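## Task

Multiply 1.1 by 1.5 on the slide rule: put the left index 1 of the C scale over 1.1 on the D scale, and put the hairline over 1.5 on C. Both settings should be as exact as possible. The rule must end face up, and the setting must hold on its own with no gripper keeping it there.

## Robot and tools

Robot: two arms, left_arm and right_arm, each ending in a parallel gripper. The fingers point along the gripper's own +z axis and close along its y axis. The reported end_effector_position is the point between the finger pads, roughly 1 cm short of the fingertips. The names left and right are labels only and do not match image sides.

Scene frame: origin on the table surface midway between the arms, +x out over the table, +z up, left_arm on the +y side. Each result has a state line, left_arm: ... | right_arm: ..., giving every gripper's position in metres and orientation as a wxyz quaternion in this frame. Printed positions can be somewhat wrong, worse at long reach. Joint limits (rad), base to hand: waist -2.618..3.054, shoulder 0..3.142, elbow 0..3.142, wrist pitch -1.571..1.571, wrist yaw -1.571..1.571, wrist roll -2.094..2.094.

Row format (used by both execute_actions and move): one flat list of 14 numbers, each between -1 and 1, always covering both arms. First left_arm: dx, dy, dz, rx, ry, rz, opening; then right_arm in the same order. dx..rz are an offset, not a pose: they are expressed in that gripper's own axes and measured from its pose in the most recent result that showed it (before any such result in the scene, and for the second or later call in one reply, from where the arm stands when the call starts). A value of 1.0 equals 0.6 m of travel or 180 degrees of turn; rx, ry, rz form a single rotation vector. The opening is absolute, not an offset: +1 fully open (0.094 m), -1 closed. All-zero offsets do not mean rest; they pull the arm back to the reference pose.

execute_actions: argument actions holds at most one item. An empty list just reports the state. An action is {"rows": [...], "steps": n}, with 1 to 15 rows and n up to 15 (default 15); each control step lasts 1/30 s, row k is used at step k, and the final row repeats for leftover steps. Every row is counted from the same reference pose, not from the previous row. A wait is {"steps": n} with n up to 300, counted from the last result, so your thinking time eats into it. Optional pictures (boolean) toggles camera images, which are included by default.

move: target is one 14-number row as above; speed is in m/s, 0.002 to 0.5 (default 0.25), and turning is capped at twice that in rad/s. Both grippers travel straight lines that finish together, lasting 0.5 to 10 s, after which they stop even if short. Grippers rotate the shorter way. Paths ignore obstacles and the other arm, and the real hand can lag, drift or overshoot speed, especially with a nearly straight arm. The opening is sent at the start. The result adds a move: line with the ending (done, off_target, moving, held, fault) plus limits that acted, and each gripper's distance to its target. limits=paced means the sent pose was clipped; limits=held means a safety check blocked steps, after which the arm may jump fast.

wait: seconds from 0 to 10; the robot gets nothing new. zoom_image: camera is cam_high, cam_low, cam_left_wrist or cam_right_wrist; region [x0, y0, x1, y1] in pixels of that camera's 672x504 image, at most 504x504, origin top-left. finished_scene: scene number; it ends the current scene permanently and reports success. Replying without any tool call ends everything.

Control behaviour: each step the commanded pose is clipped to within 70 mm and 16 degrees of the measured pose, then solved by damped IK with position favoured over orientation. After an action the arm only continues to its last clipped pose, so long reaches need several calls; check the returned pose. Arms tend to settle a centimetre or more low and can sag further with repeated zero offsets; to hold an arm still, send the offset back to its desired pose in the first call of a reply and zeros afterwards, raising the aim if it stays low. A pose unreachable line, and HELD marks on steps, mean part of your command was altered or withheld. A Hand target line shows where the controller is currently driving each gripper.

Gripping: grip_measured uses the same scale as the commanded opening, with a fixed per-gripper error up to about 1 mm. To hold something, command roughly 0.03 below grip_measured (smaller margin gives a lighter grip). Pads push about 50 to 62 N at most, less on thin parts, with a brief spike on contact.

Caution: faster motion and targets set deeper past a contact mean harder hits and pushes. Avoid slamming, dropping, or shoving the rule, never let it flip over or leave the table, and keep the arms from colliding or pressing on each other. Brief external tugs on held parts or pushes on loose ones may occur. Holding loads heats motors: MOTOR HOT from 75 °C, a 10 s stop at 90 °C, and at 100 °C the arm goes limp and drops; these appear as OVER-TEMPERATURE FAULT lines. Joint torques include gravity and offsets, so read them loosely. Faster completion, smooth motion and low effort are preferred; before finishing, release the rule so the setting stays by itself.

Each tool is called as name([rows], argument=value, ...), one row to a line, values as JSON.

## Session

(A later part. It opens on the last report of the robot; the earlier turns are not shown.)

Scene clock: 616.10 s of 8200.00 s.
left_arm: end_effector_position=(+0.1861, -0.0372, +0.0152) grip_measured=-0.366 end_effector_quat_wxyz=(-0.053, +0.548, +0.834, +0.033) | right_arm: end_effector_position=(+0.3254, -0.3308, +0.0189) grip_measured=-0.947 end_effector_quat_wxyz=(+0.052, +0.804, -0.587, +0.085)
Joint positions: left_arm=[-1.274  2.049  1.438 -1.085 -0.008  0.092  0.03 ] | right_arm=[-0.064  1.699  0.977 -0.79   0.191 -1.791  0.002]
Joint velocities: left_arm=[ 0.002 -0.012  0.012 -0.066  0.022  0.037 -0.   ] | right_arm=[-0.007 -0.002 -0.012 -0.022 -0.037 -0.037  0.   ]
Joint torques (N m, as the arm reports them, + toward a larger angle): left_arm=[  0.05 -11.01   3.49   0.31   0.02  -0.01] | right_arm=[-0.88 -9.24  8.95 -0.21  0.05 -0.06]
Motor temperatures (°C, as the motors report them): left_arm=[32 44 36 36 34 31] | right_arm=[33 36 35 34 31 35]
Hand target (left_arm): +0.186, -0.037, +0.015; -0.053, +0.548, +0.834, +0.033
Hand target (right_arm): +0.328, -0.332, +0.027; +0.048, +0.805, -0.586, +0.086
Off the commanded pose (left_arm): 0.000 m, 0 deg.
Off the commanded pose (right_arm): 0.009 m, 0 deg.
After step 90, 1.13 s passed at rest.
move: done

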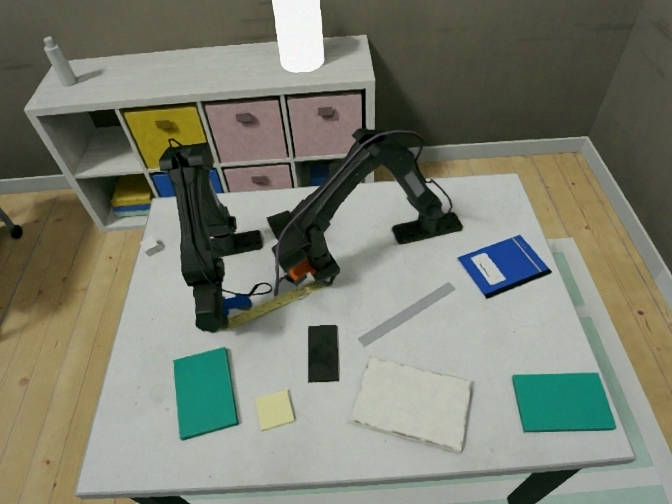

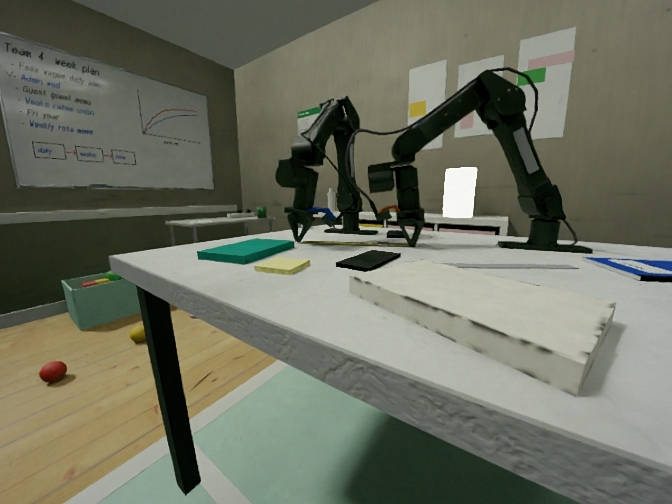

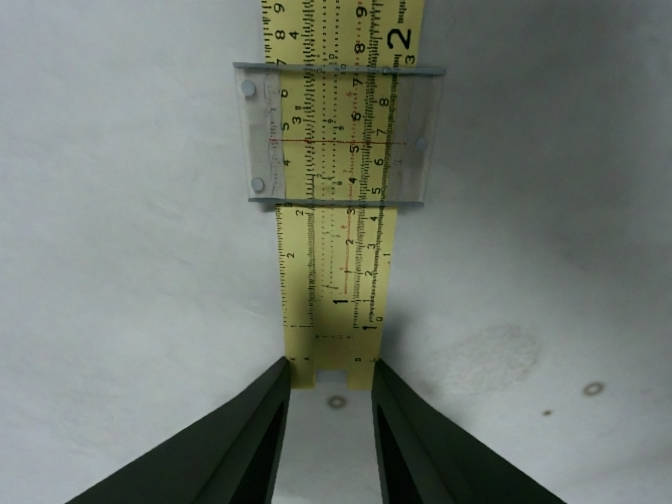

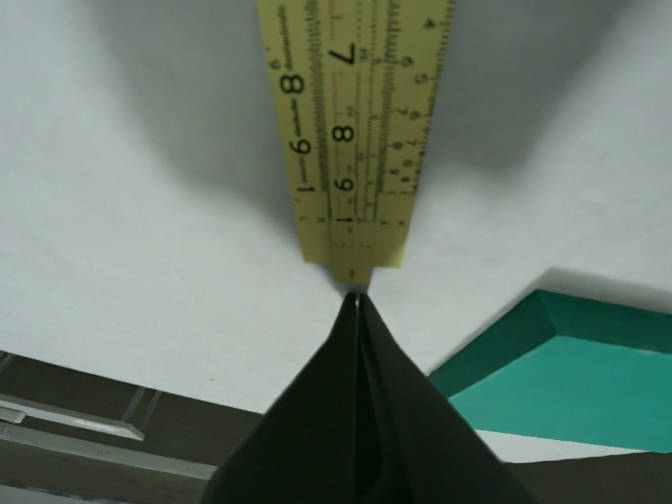

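move(target=[0,0,0,0,0,0,-0.39,0,0,-0.004,0,0,0,-0.5], speed=0.03)

move(target=[0,0,0,0,0,0,-0.39,-0.032,0,-0.004,0,0,0,-0.5], speed=0.02)

Scene clock: 622.07 s of 8200.00 s.
left_arm: end_effector_position=(+0.1861, -0.0372, +0.0152) grip_measured=-0.366 end_effector_quat_wxyz=(-0.053, +0.548, +0.834, +0.033) | right_arm: end_effector_position=(+0.3254, -0.3308, +0.0189) grip_measured=-0.503 end_effector_quat_wxyz=(+0.052, +0.804, -0.586, +0.085)
Joint positions: left_arm=[-1.274  2.049  1.438 -1.085 -0.008  0.092  0.03 ] | right_arm=[-0.064  1.699  0.977 -0.79   0.191 -1.793  0.023]
Joint velocities: left_arm=[-0.007 -0.007  0.007 -0.066 -0.037  0.007  0.   ] | right_arm=[-0.007  0.012  0.012 -0.037 -0.037  0.037  0.001]
Joint torques (N m, as the arm reports them, + toward a larger angle): left_arm=[  0.11 -10.97   3.46   0.33   0.01  -0.01] | right_arm=[ 0.23 -8.81  7.07 -0.07  0.11  0.03]
Motor temperatures (°C, as the motors report them): left_arm=[32 44 36 36 34 31] | right_arm=[33 36 35 34 31 35]
Hand target (left_arm): +0.186, -0.037, +0.015; -0.053, +0.548, +0.834, +0.033
Hand target (right_arm): +0.325, -0.330, +0.021; +0.052, +0.804, -0.587, +0.085
Off the commanded pose (left_arm): 0.000 m, 0 deg.
Off the commanded pose (right_arm): 0.002 m, 0 deg.
After step 90, 2.27 s passed at rest.
move: done

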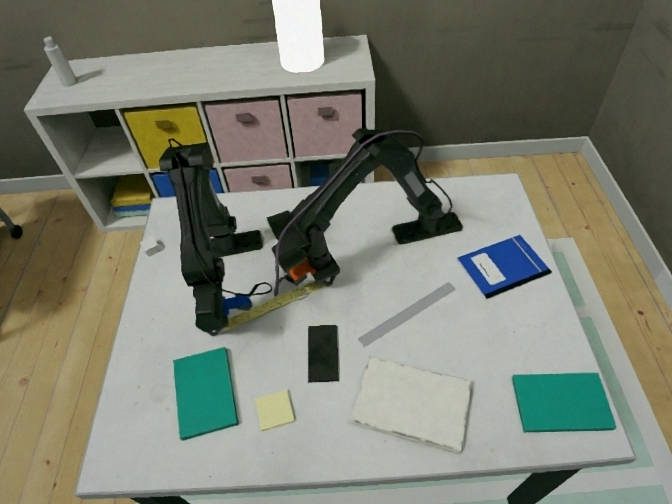

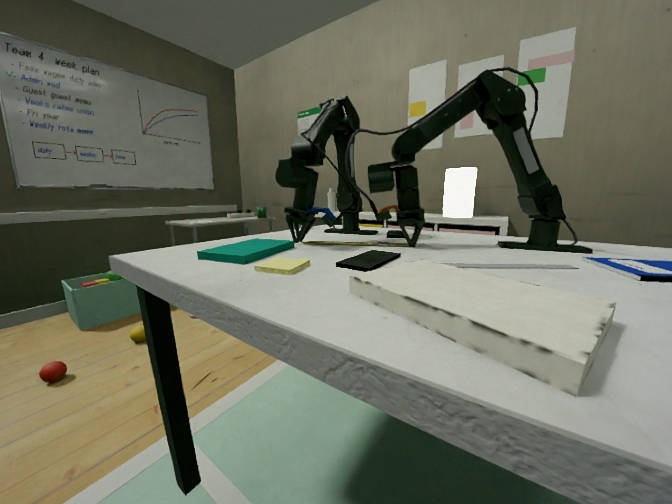

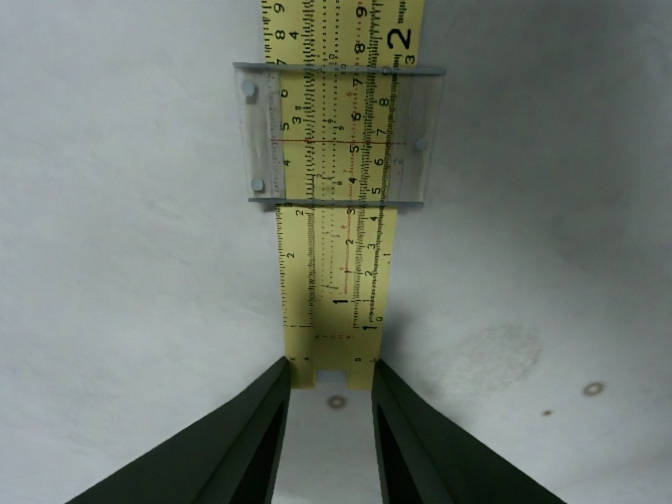

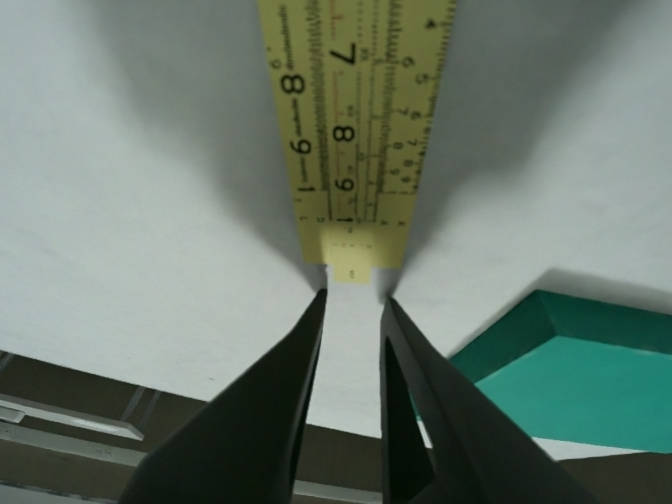

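Scene clock: 623.27 s of 8200.00 s.
left_arm: end_effector_position=(+0.1854, -0.0358, +0.0154) grip_measured=-0.366 end_effector_quat_wxyz=(-0.056, +0.547, +0.835, +0.034) | right_arm: end_effector_position=(+0.3256, -0.3176, +0.0195) grip_measured=-0.503 end_effector_quat_wxyz=(+0.053, +0.803, -0.586, +0.094)
Joint positions: left_arm=[-1.274  2.049  1.438 -1.091 -0.008  0.089  0.03 ] | right_arm=[-0.009  1.699  0.977 -0.79   0.208 -1.737  0.023]
Joint velocities: left_arm=[-0.002  0.012 -0.012  0.022  0.051  0.037 -0.001] | right_arm=[-0.017  0.017 -0.012 -0.095  0.007 -0.022  0.   ]
Joint torques (N m, as the arm reports them, + toward a larger angle): left_arm=[  0.06 -10.89   3.5    0.34  -0.01   0.02] | right_arm=[ 1.12 -8.42  5.51 -0.05 -0.07  0.13]
Motor temperatures (°C, as the motors report them): left_arm=[32 44 36 36 34 31] | right_arm=[33 36 35 34 31 35]
Hand target (left_arm): +0.186, -0.037, +0.015; -0.053, +0.548, +0.834, +0.033
Hand target (right_arm): +0.320, -0.312, +0.017; +0.052, +0.804, -0.586, +0.084
Off the commanded pose (left_arm): 0.002 m, 0 deg.
Off the commanded pose (right_arm): 0.008 m, 1 deg.
move: done

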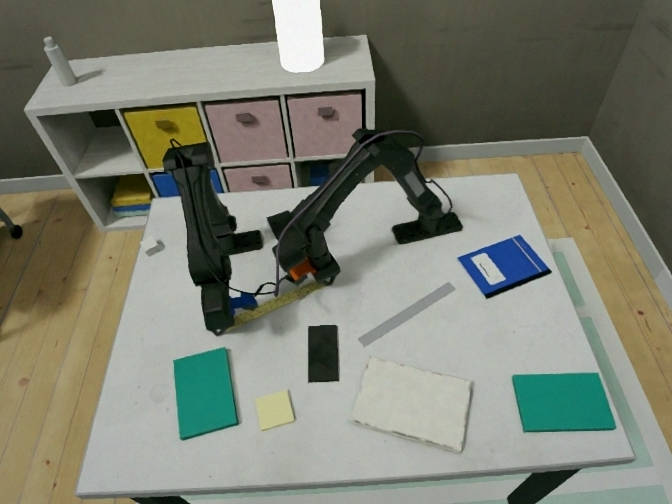

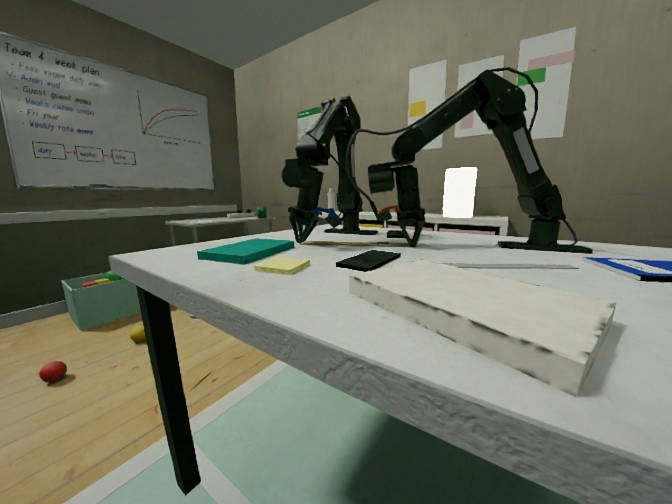

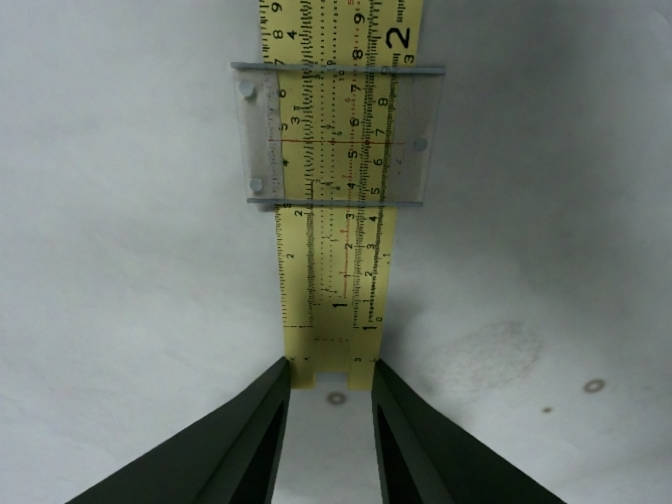

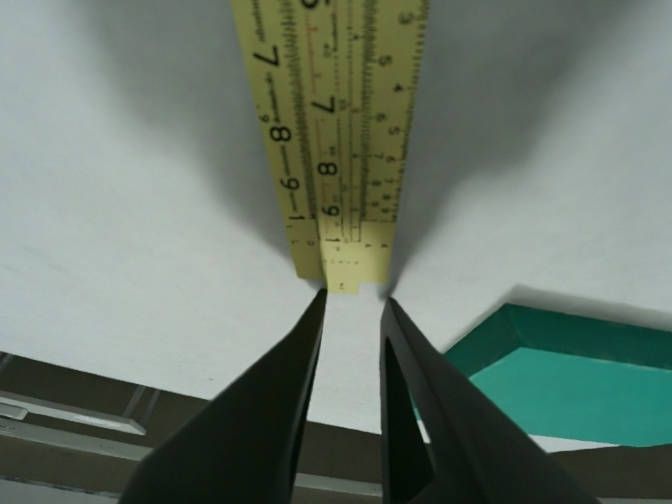

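move(target=[0,0,0,0,0,0,-0.39,0.022,0,-0.004,0,0,0,-0.3], speed=0.02)

zoom_image(camera="cam_left_wrist", region=[330,270,390,340])

Scene clock: 626.70 s of 8200.00 s.
left_arm: end_effector_position=(+0.1854, -0.0356, +0.0154) grip_measured=-0.366 end_effector_quat_wxyz=(-0.056, +0.547, +0.835, +0.035) | right_arm: end_effector_position=(+0.3257, -0.3281, +0.0196) grip_measured=-0.303 end_effector_quat_wxyz=(+0.057, +0.802, -0.587, +0.093)
Joint positions: left_arm=[-1.274  2.049  1.438 -1.092 -0.008  0.088  0.03 ] | right_arm=[-0.043  1.699  0.977 -0.79   0.21  -1.769  0.033]
Joint velocities: left_arm=[-0.007  0.002 -0.007  0.037 -0.037 -0.051 -0.001] | right_arm=[-0.007 -0.007 -0.002 -0.022  0.007 -0.066 -0.001]
Joint torques (N m, as the arm reports them, + toward a larger angle): left_arm=[  0.13 -11.06   3.49   0.3    0.    -0.01] | right_arm=[-0.68 -8.65  8.3  -0.08  0.07 -0.08]
Motor temperatures (°C, as the motors report them): left_arm=[32 44 35 36 34 31] | right_arm=[33 36 35 34 31 35]
Hand target (left_arm): +0.185, -0.036, +0.015; -0.056, +0.547, +0.835, +0.034
Hand target (right_arm): +0.329, -0.330, +0.025; +0.053, +0.803, -0.586, +0.095
Off the commanded pose (left_arm): 0.000 m, 0 deg.
Off the commanded pose (right_arm): 0.006 m, 0 deg.
move: done

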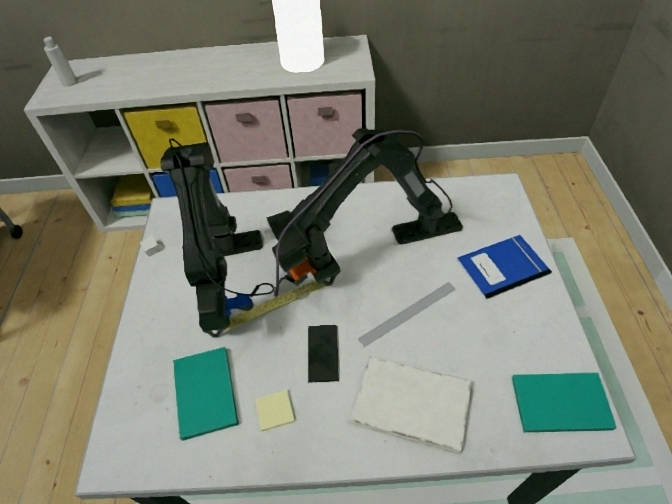

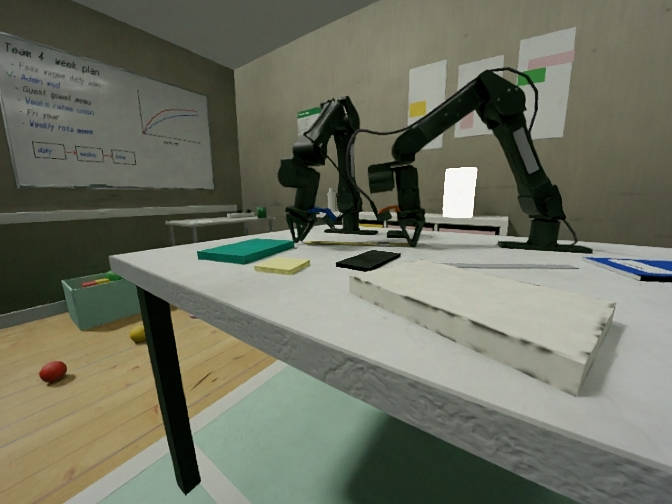

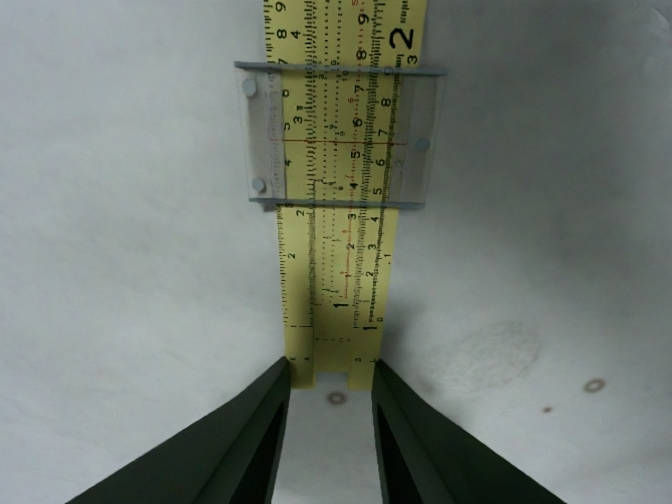

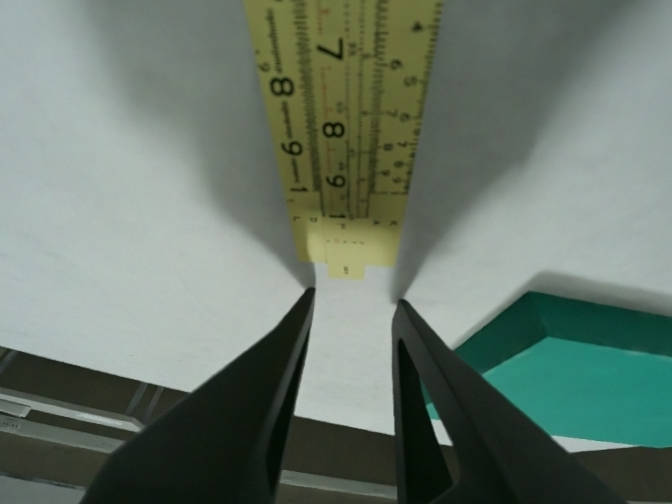

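Region (330, 270, 390, 340) of cam_left_wrist's 672x504 image, scaled by 7.200, with more detail than that image has; it fills the left 432 columns of this view, and the rest is white.

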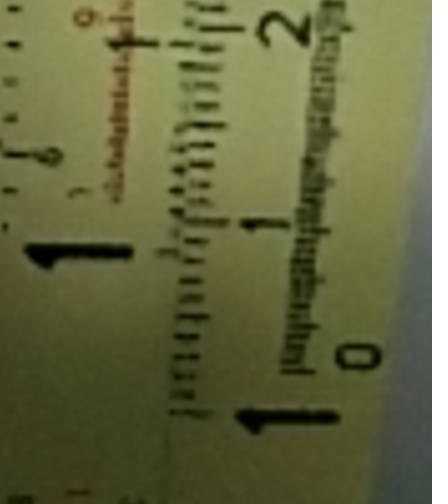

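move(target=[0,0,0,0,0,0,-0.39,-0.034,0.004,-0.004,0,0,0,-0.38], speed=0.015)

Scene clock: 635.20 s of 8200.00 s.
left_arm: end_effector_position=(+0.1854, -0.0356, +0.0154) grip_measured=-0.366 end_effector_quat_wxyz=(-0.056, +0.546, +0.835, +0.035) | right_arm: end_effector_position=(+0.3255, -0.3111, +0.0198) grip_measured=-0.377 end_effector_quat_wxyz=(+0.053, +0.802, -0.586, +0.098)
Joint positions: left_arm=[-1.274  2.049  1.438 -1.092 -0.008  0.087  0.03 ] | right_arm=[ 0.018  1.699  0.977 -0.79   0.215 -1.708  0.029]
Joint velocities: left_arm=[ 0.002  0.002 -0.002 -0.007 -0.066  0.022 -0.   ] | right_arm=[-0.012  0.002 -0.012  0.007 -0.037  0.037 -0.   ]
Joint torques (N m, as the arm reports them, + toward a larger angle): left_arm=[ -0.04 -10.99   3.43   0.31   0.01   0.03] | right_arm=[ 0.99 -9.02  4.71 -0.08  0.11  0.08]
Motor temperatures (°C, as the motors report them): left_arm=[32 44 35 36 34 31] | right_arm=[33 36 35 34 31 35]
Hand target (left_arm): +0.185, -0.036, +0.015; -0.056, +0.547, +0.835, +0.035
Hand target (right_arm): +0.317, -0.309, +0.017; +0.057, +0.803, -0.587, +0.092
Off the commanded pose (left_arm): 0.000 m, 0 deg.
Off the commanded pose (right_arm): 0.009 m, 1 deg.
After step 90, 3.90 s passed at rest.
move: done

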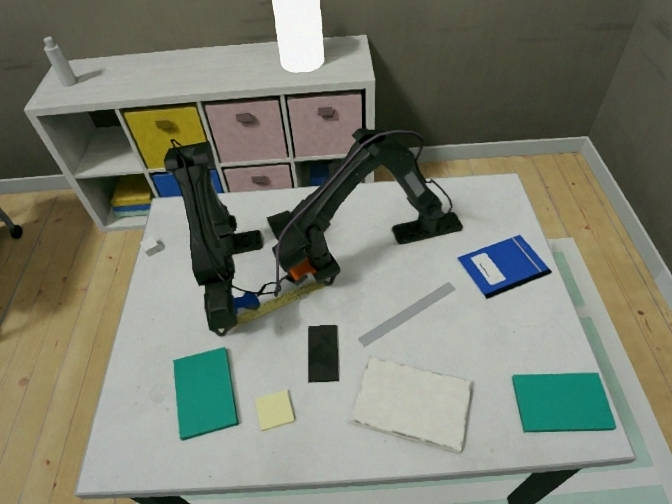

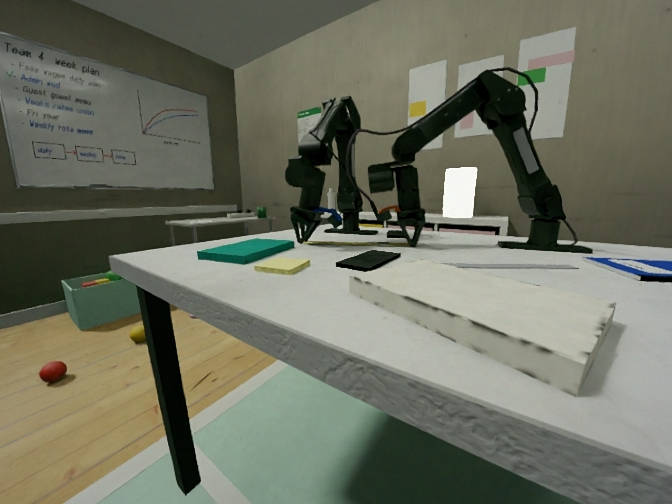

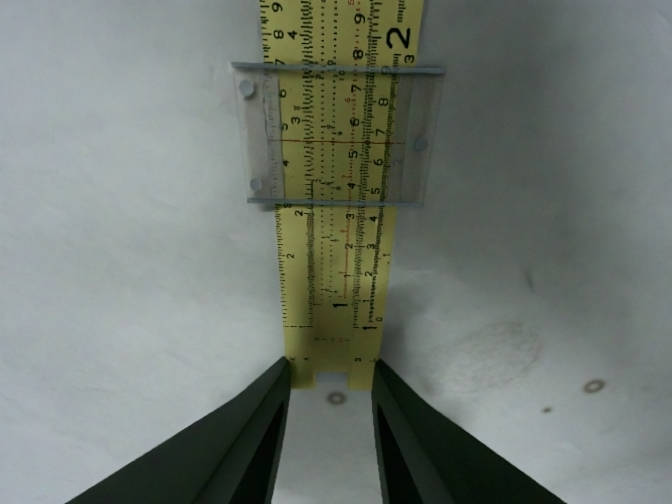

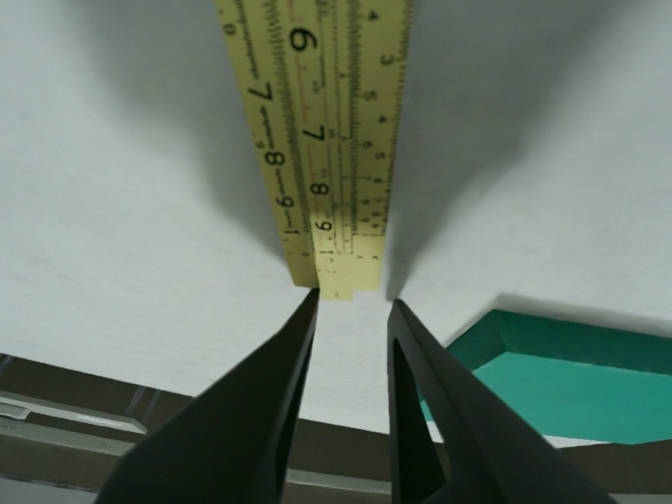

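move(target=[0,0,0,0,0,0,-0.39,0.004,0.022,-0.004,0,0,0,-0.38], speed=0.015)

Scene clock: 641.33 s of 8200.00 s.
left_arm: end_effector_position=(+0.1855, -0.0356, +0.0154) grip_measured=-0.366 end_effector_quat_wxyz=(-0.056, +0.546, +0.835, +0.035) | right_arm: end_effector_position=(+0.3179, -0.3127, +0.0210) grip_measured=-0.377 end_effector_quat_wxyz=(+0.053, +0.803, -0.586, +0.099)
Joint positions: left_arm=[-1.274  2.049  1.438 -1.092 -0.009  0.086  0.03 ] | right_arm=[ 0.018  1.668  0.948 -0.79   0.217 -1.71   0.029]
Joint velocities: left_arm=[ 0.002 -0.027 -0.002 -0.066 -0.081 -0.022 -0.002] | right_arm=[-0.007  0.007  0.007 -0.037 -0.066 -0.037  0.001]
Joint torques (N m, as the arm reports them, + toward a larger angle): left_arm=[  0.   -11.     3.43   0.3    0.02  -0.04] | right_arm=[-1.1  -9.7   5.09  0.03  0.11 -0.04]
Motor temperatures (°C, as the motors report them): left_arm=[32 44 35 36 34 31] | right_arm=[33 36 35 34 31 35]
Hand target (left_arm): +0.185, -0.036, +0.015; -0.056, +0.546, +0.835, +0.035
Hand target (right_arm): +0.313, -0.317, +0.022; +0.053, +0.802, -0.586, +0.098
Off the commanded pose (left_arm): 0.000 m, 0 deg.
Off the commanded pose (right_arm): 0.006 m, 0 deg.
After step 90, 2.00 s passed at rest.
move: done

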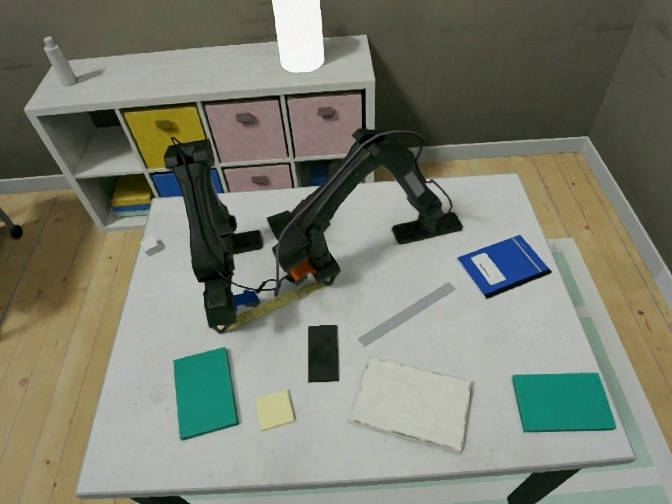

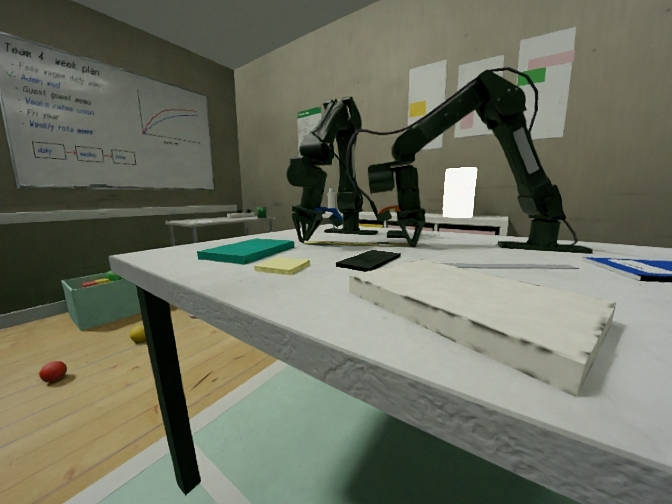

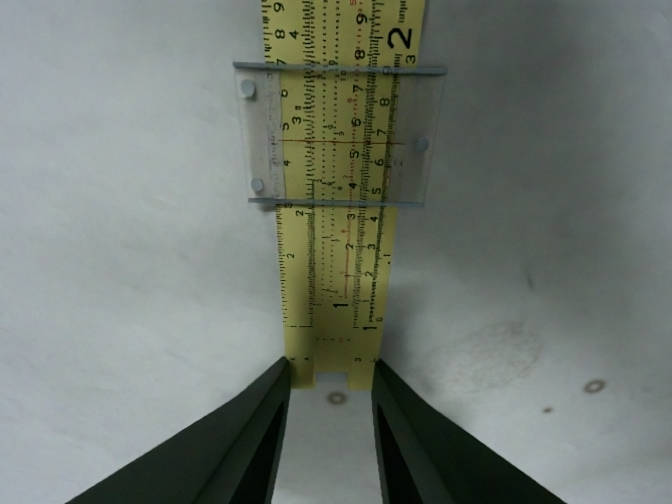

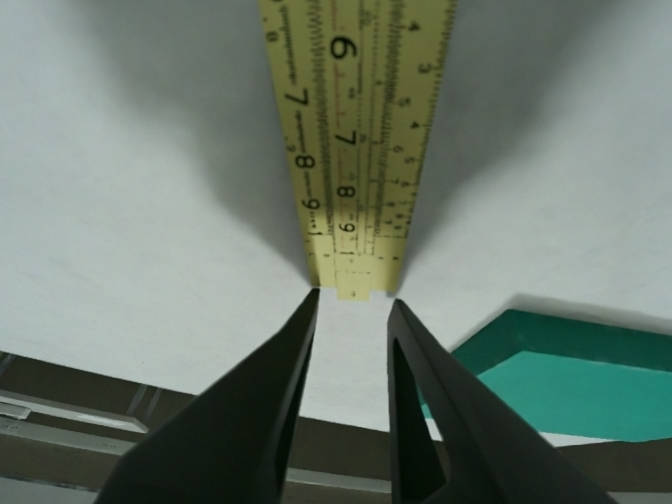

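move(target=[0,0,0,0,0,0,-0.39,-0.026,0.006,-0.004,0,0,0,-0.38], speed=0.015)

Scene clock: 643.93 s of 8200.00 s.
left_arm: end_effector_position=(+0.1855, -0.0356, +0.0154) grip_measured=-0.366 end_effector_quat_wxyz=(-0.056, +0.546, +0.835, +0.035) | right_arm: end_effector_position=(+0.3170, -0.2993, +0.0210) grip_measured=-0.377 end_effector_quat_wxyz=(+0.049, +0.803, -0.585, +0.101)
Joint positions: left_arm=[-1.274  2.049  1.438 -1.092 -0.009  0.086  0.03 ] | right_arm=[ 0.065  1.668  0.948 -0.79   0.217 -1.665  0.029]
Joint velocities: left_arm=[-0.017 -0.012  0.007  0.007 -0.066 -0.051  0.001] | right_arm=[ 0.022 -0.022 -0.002 -0.037  0.022 -0.022  0.   ]
Joint torques (N m, as the arm reports them, + toward a larger angle): left_arm=[  0.03 -11.04   3.55   0.32  -0.01  -0.04] | right_arm=[ 0.82 -8.96  4.71 -0.07  0.19  0.13]
Motor temperatures (°C, as the motors report them): left_arm=[32 44 35 36 34 31] | right_arm=[33 36 35 34 31 35]
Hand target (left_arm): +0.185, -0.036, +0.015; -0.056, +0.546, +0.835, +0.035
Hand target (right_arm): +0.310, -0.299, +0.019; +0.053, +0.803, -0.586, +0.098
Off the commanded pose (left_arm): 0.000 m, 0 deg.
Off the commanded pose (right_arm): 0.007 m, 1 deg.
move: done

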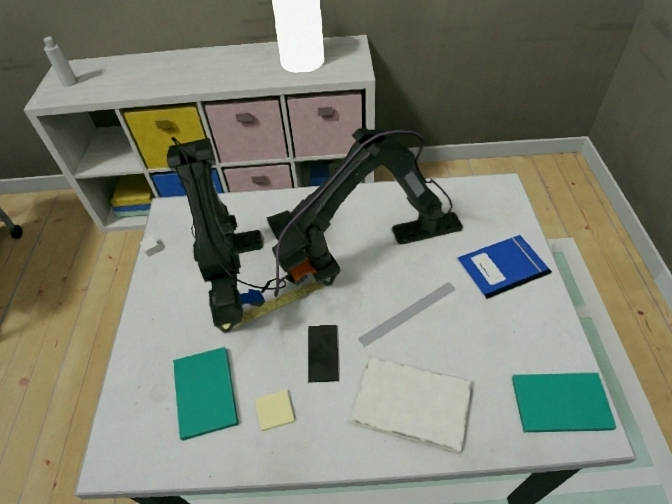

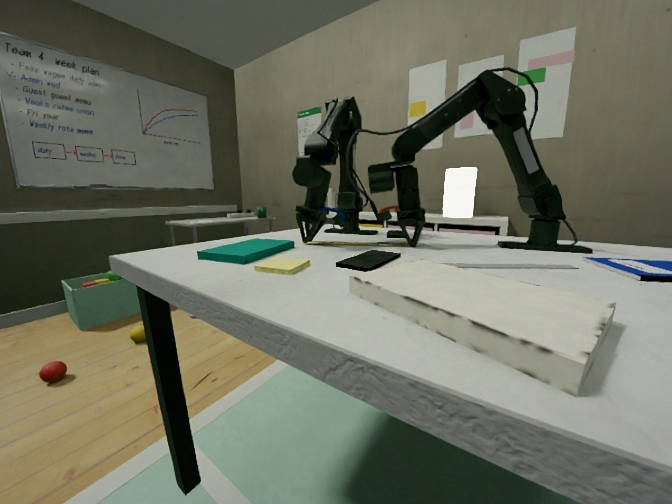

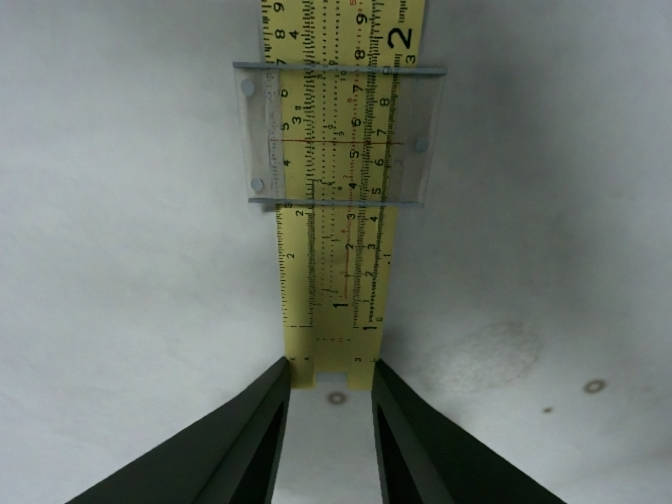

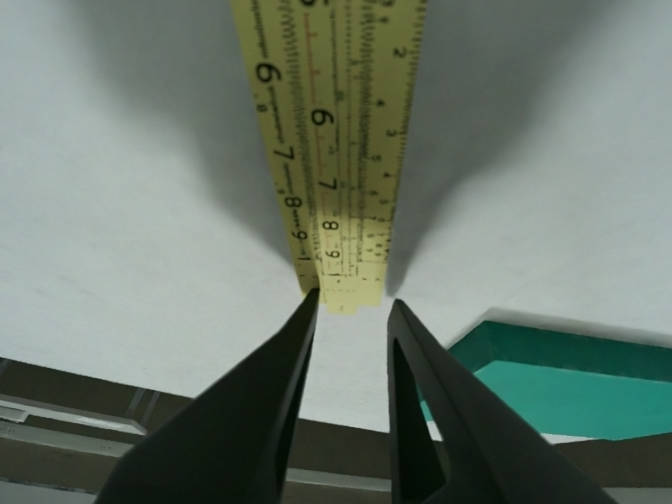

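move(target=[0,0,0,0,0,0,-0.39,0.035,0.012,-0.003,0,0,0,-0.38], speed=0.015)

Scene clock: 651.47 s of 8200.00 s.
left_arm: end_effector_position=(+0.1855, -0.0356, +0.0154) grip_measured=-0.366 end_effector_quat_wxyz=(-0.056, +0.546, +0.835, +0.035) | right_arm: end_effector_position=(+0.3195, -0.3186, +0.0248) grip_measured=-0.377 end_effector_quat_wxyz=(+0.051, +0.802, -0.586, +0.103)
Joint positions: left_arm=[-1.274  2.049  1.438 -1.092 -0.009  0.086  0.03 ] | right_arm=[-0.003  1.654  0.948 -0.79   0.218 -1.731  0.029]
Joint velocities: left_arm=[ 0.037  0.022  0.002 -0.022 -0.081  0.051  0.   ] | right_arm=[-0.017  0.002  0.007 -0.051  0.022 -0.022 -0.001]
Joint torques (N m, as the arm reports them, + toward a larger angle): left_arm=[  0.01 -10.93   3.56   0.29   0.01  -0.01] | right_arm=[-0.87 -9.54  5.8  -0.01  0.13 -0.09]
Motor temperatures (°C, as the motors report them): left_arm=[32 44 35 35 34 31] | right_arm=[33 36 35 34 31 35]
Hand target (left_arm): +0.185, -0.036, +0.015; -0.056, +0.546, +0.835, +0.035
Hand target (right_arm): +0.316, -0.321, +0.027; +0.049, +0.803, -0.585, +0.102
Off the commanded pose (left_arm): 0.000 m, 0 deg.
Off the commanded pose (right_arm): 0.005 m, 0 deg.
After step 90, 2.83 s passed at rest.
move: done

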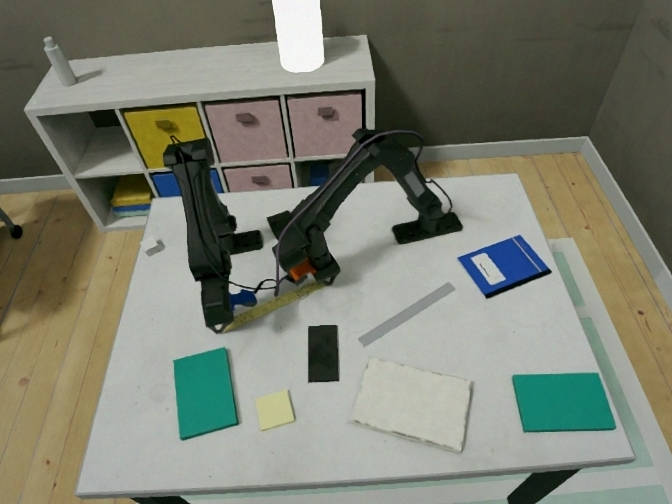

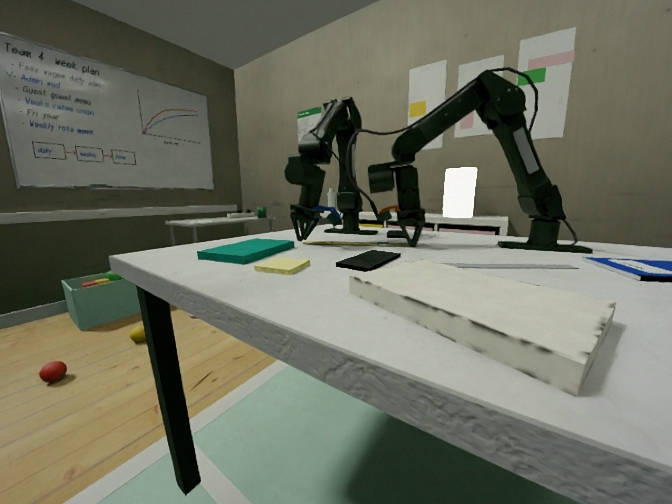

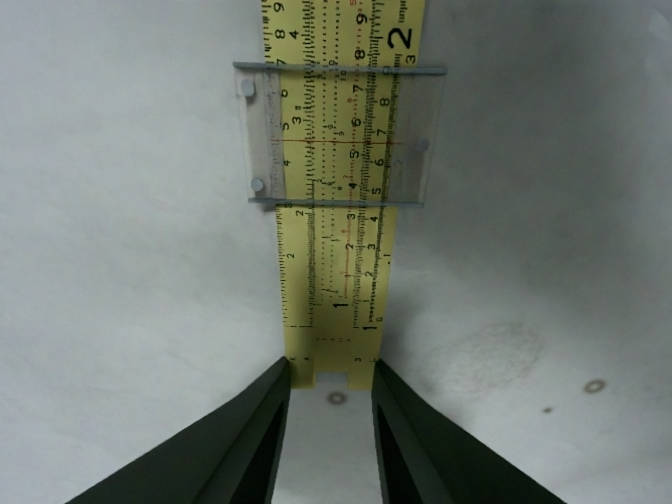

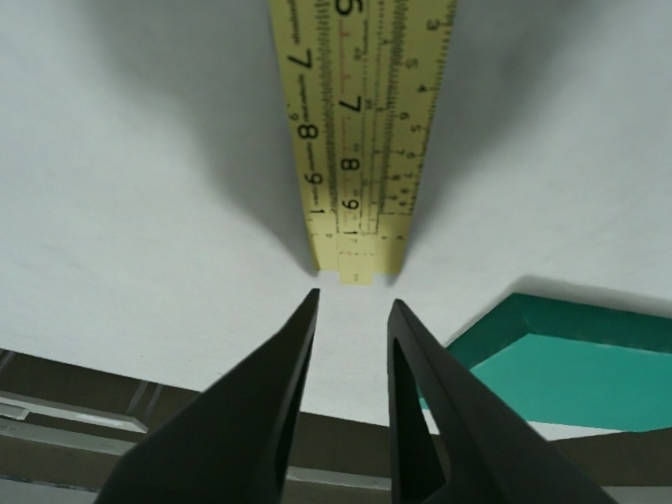

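move(target=[0,0,0,0,0,0,-0.39,0,0.004,0.014,-0.012,-0.075,0,-0.38], speed=0.03)

Scene clock: 658.17 s of 8200.00 s.
left_arm: end_effector_position=(+0.1855, -0.0356, +0.0154) grip_measured=-0.366 end_effector_quat_wxyz=(-0.056, +0.546, +0.835, +0.035) | right_arm: end_effector_position=(+0.3177, -0.3220, +0.0162) grip_measured=-0.377 end_effector_quat_wxyz=(-0.004, +0.807, -0.591, +0.012)
Joint positions: left_arm=[-1.274  2.049  1.438 -1.092 -0.009  0.086  0.03 ] | right_arm=[-0.144  1.708  0.992 -0.832  0.008 -1.862  0.029]
Joint velocities: left_arm=[-0.002  0.007 -0.012  0.022 -0.022  0.022  0.001] | right_arm=[-0.007 -0.007 -0.012 -0.007  0.022 -0.081  0.   ]
Joint torques (N m, as the arm reports them, + toward a larger angle): left_arm=[  0.09 -11.07   3.54   0.28   0.     0.  ] | right_arm=[-0.59 -6.64  8.96 -0.28 -0.25 -0.06]
Motor temperatures (°C, as the motors report them): left_arm=[32 44 35 35 34 31] | right_arm=[33 36 35 34 31 35]
Hand target (left_arm): +0.185, -0.036, +0.015; -0.056, +0.546, +0.835, +0.035
Hand target (right_arm): +0.319, -0.322, +0.017; -0.005, +0.807, -0.590, +0.000
Off the commanded pose (left_arm): 0.000 m, 0 deg.
Off the commanded pose (right_arm): 0.001 m, 2 deg.
move: done

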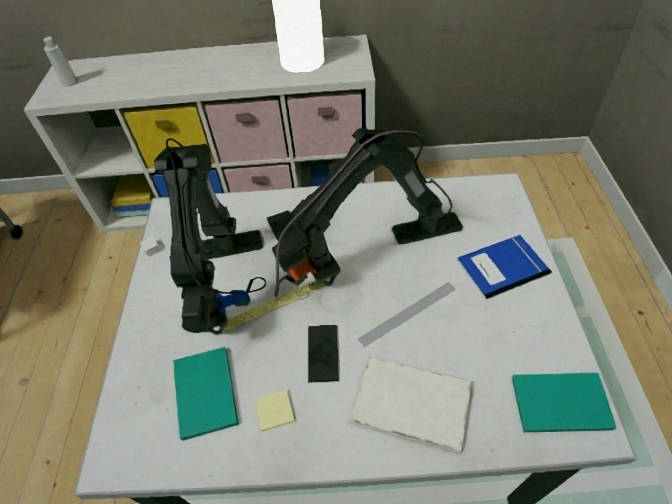

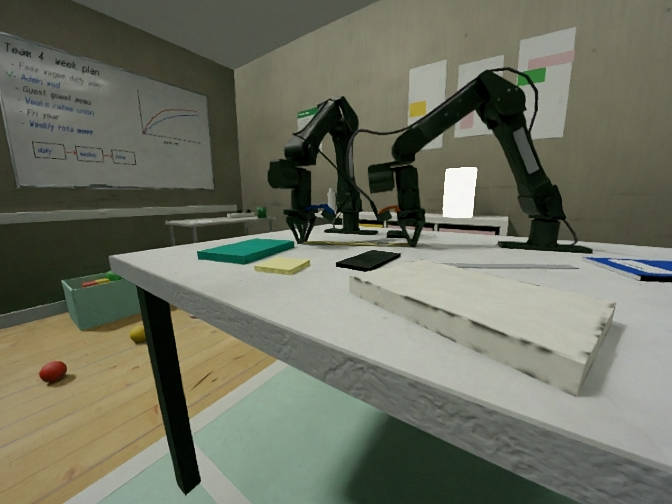

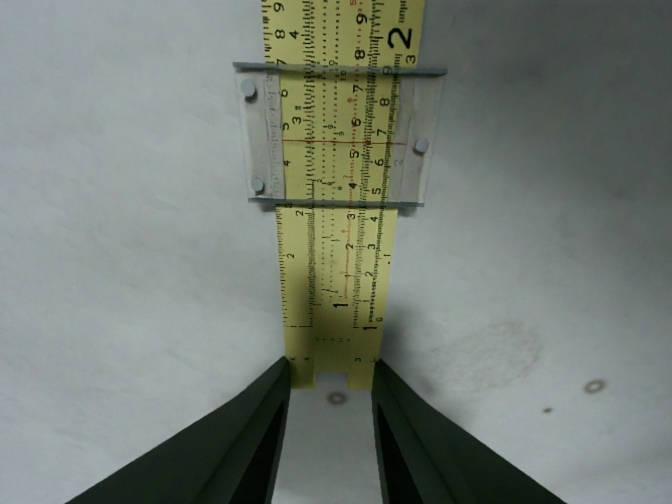

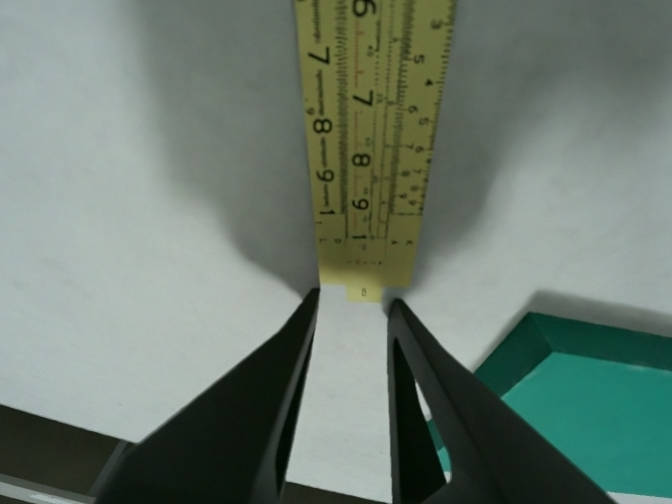

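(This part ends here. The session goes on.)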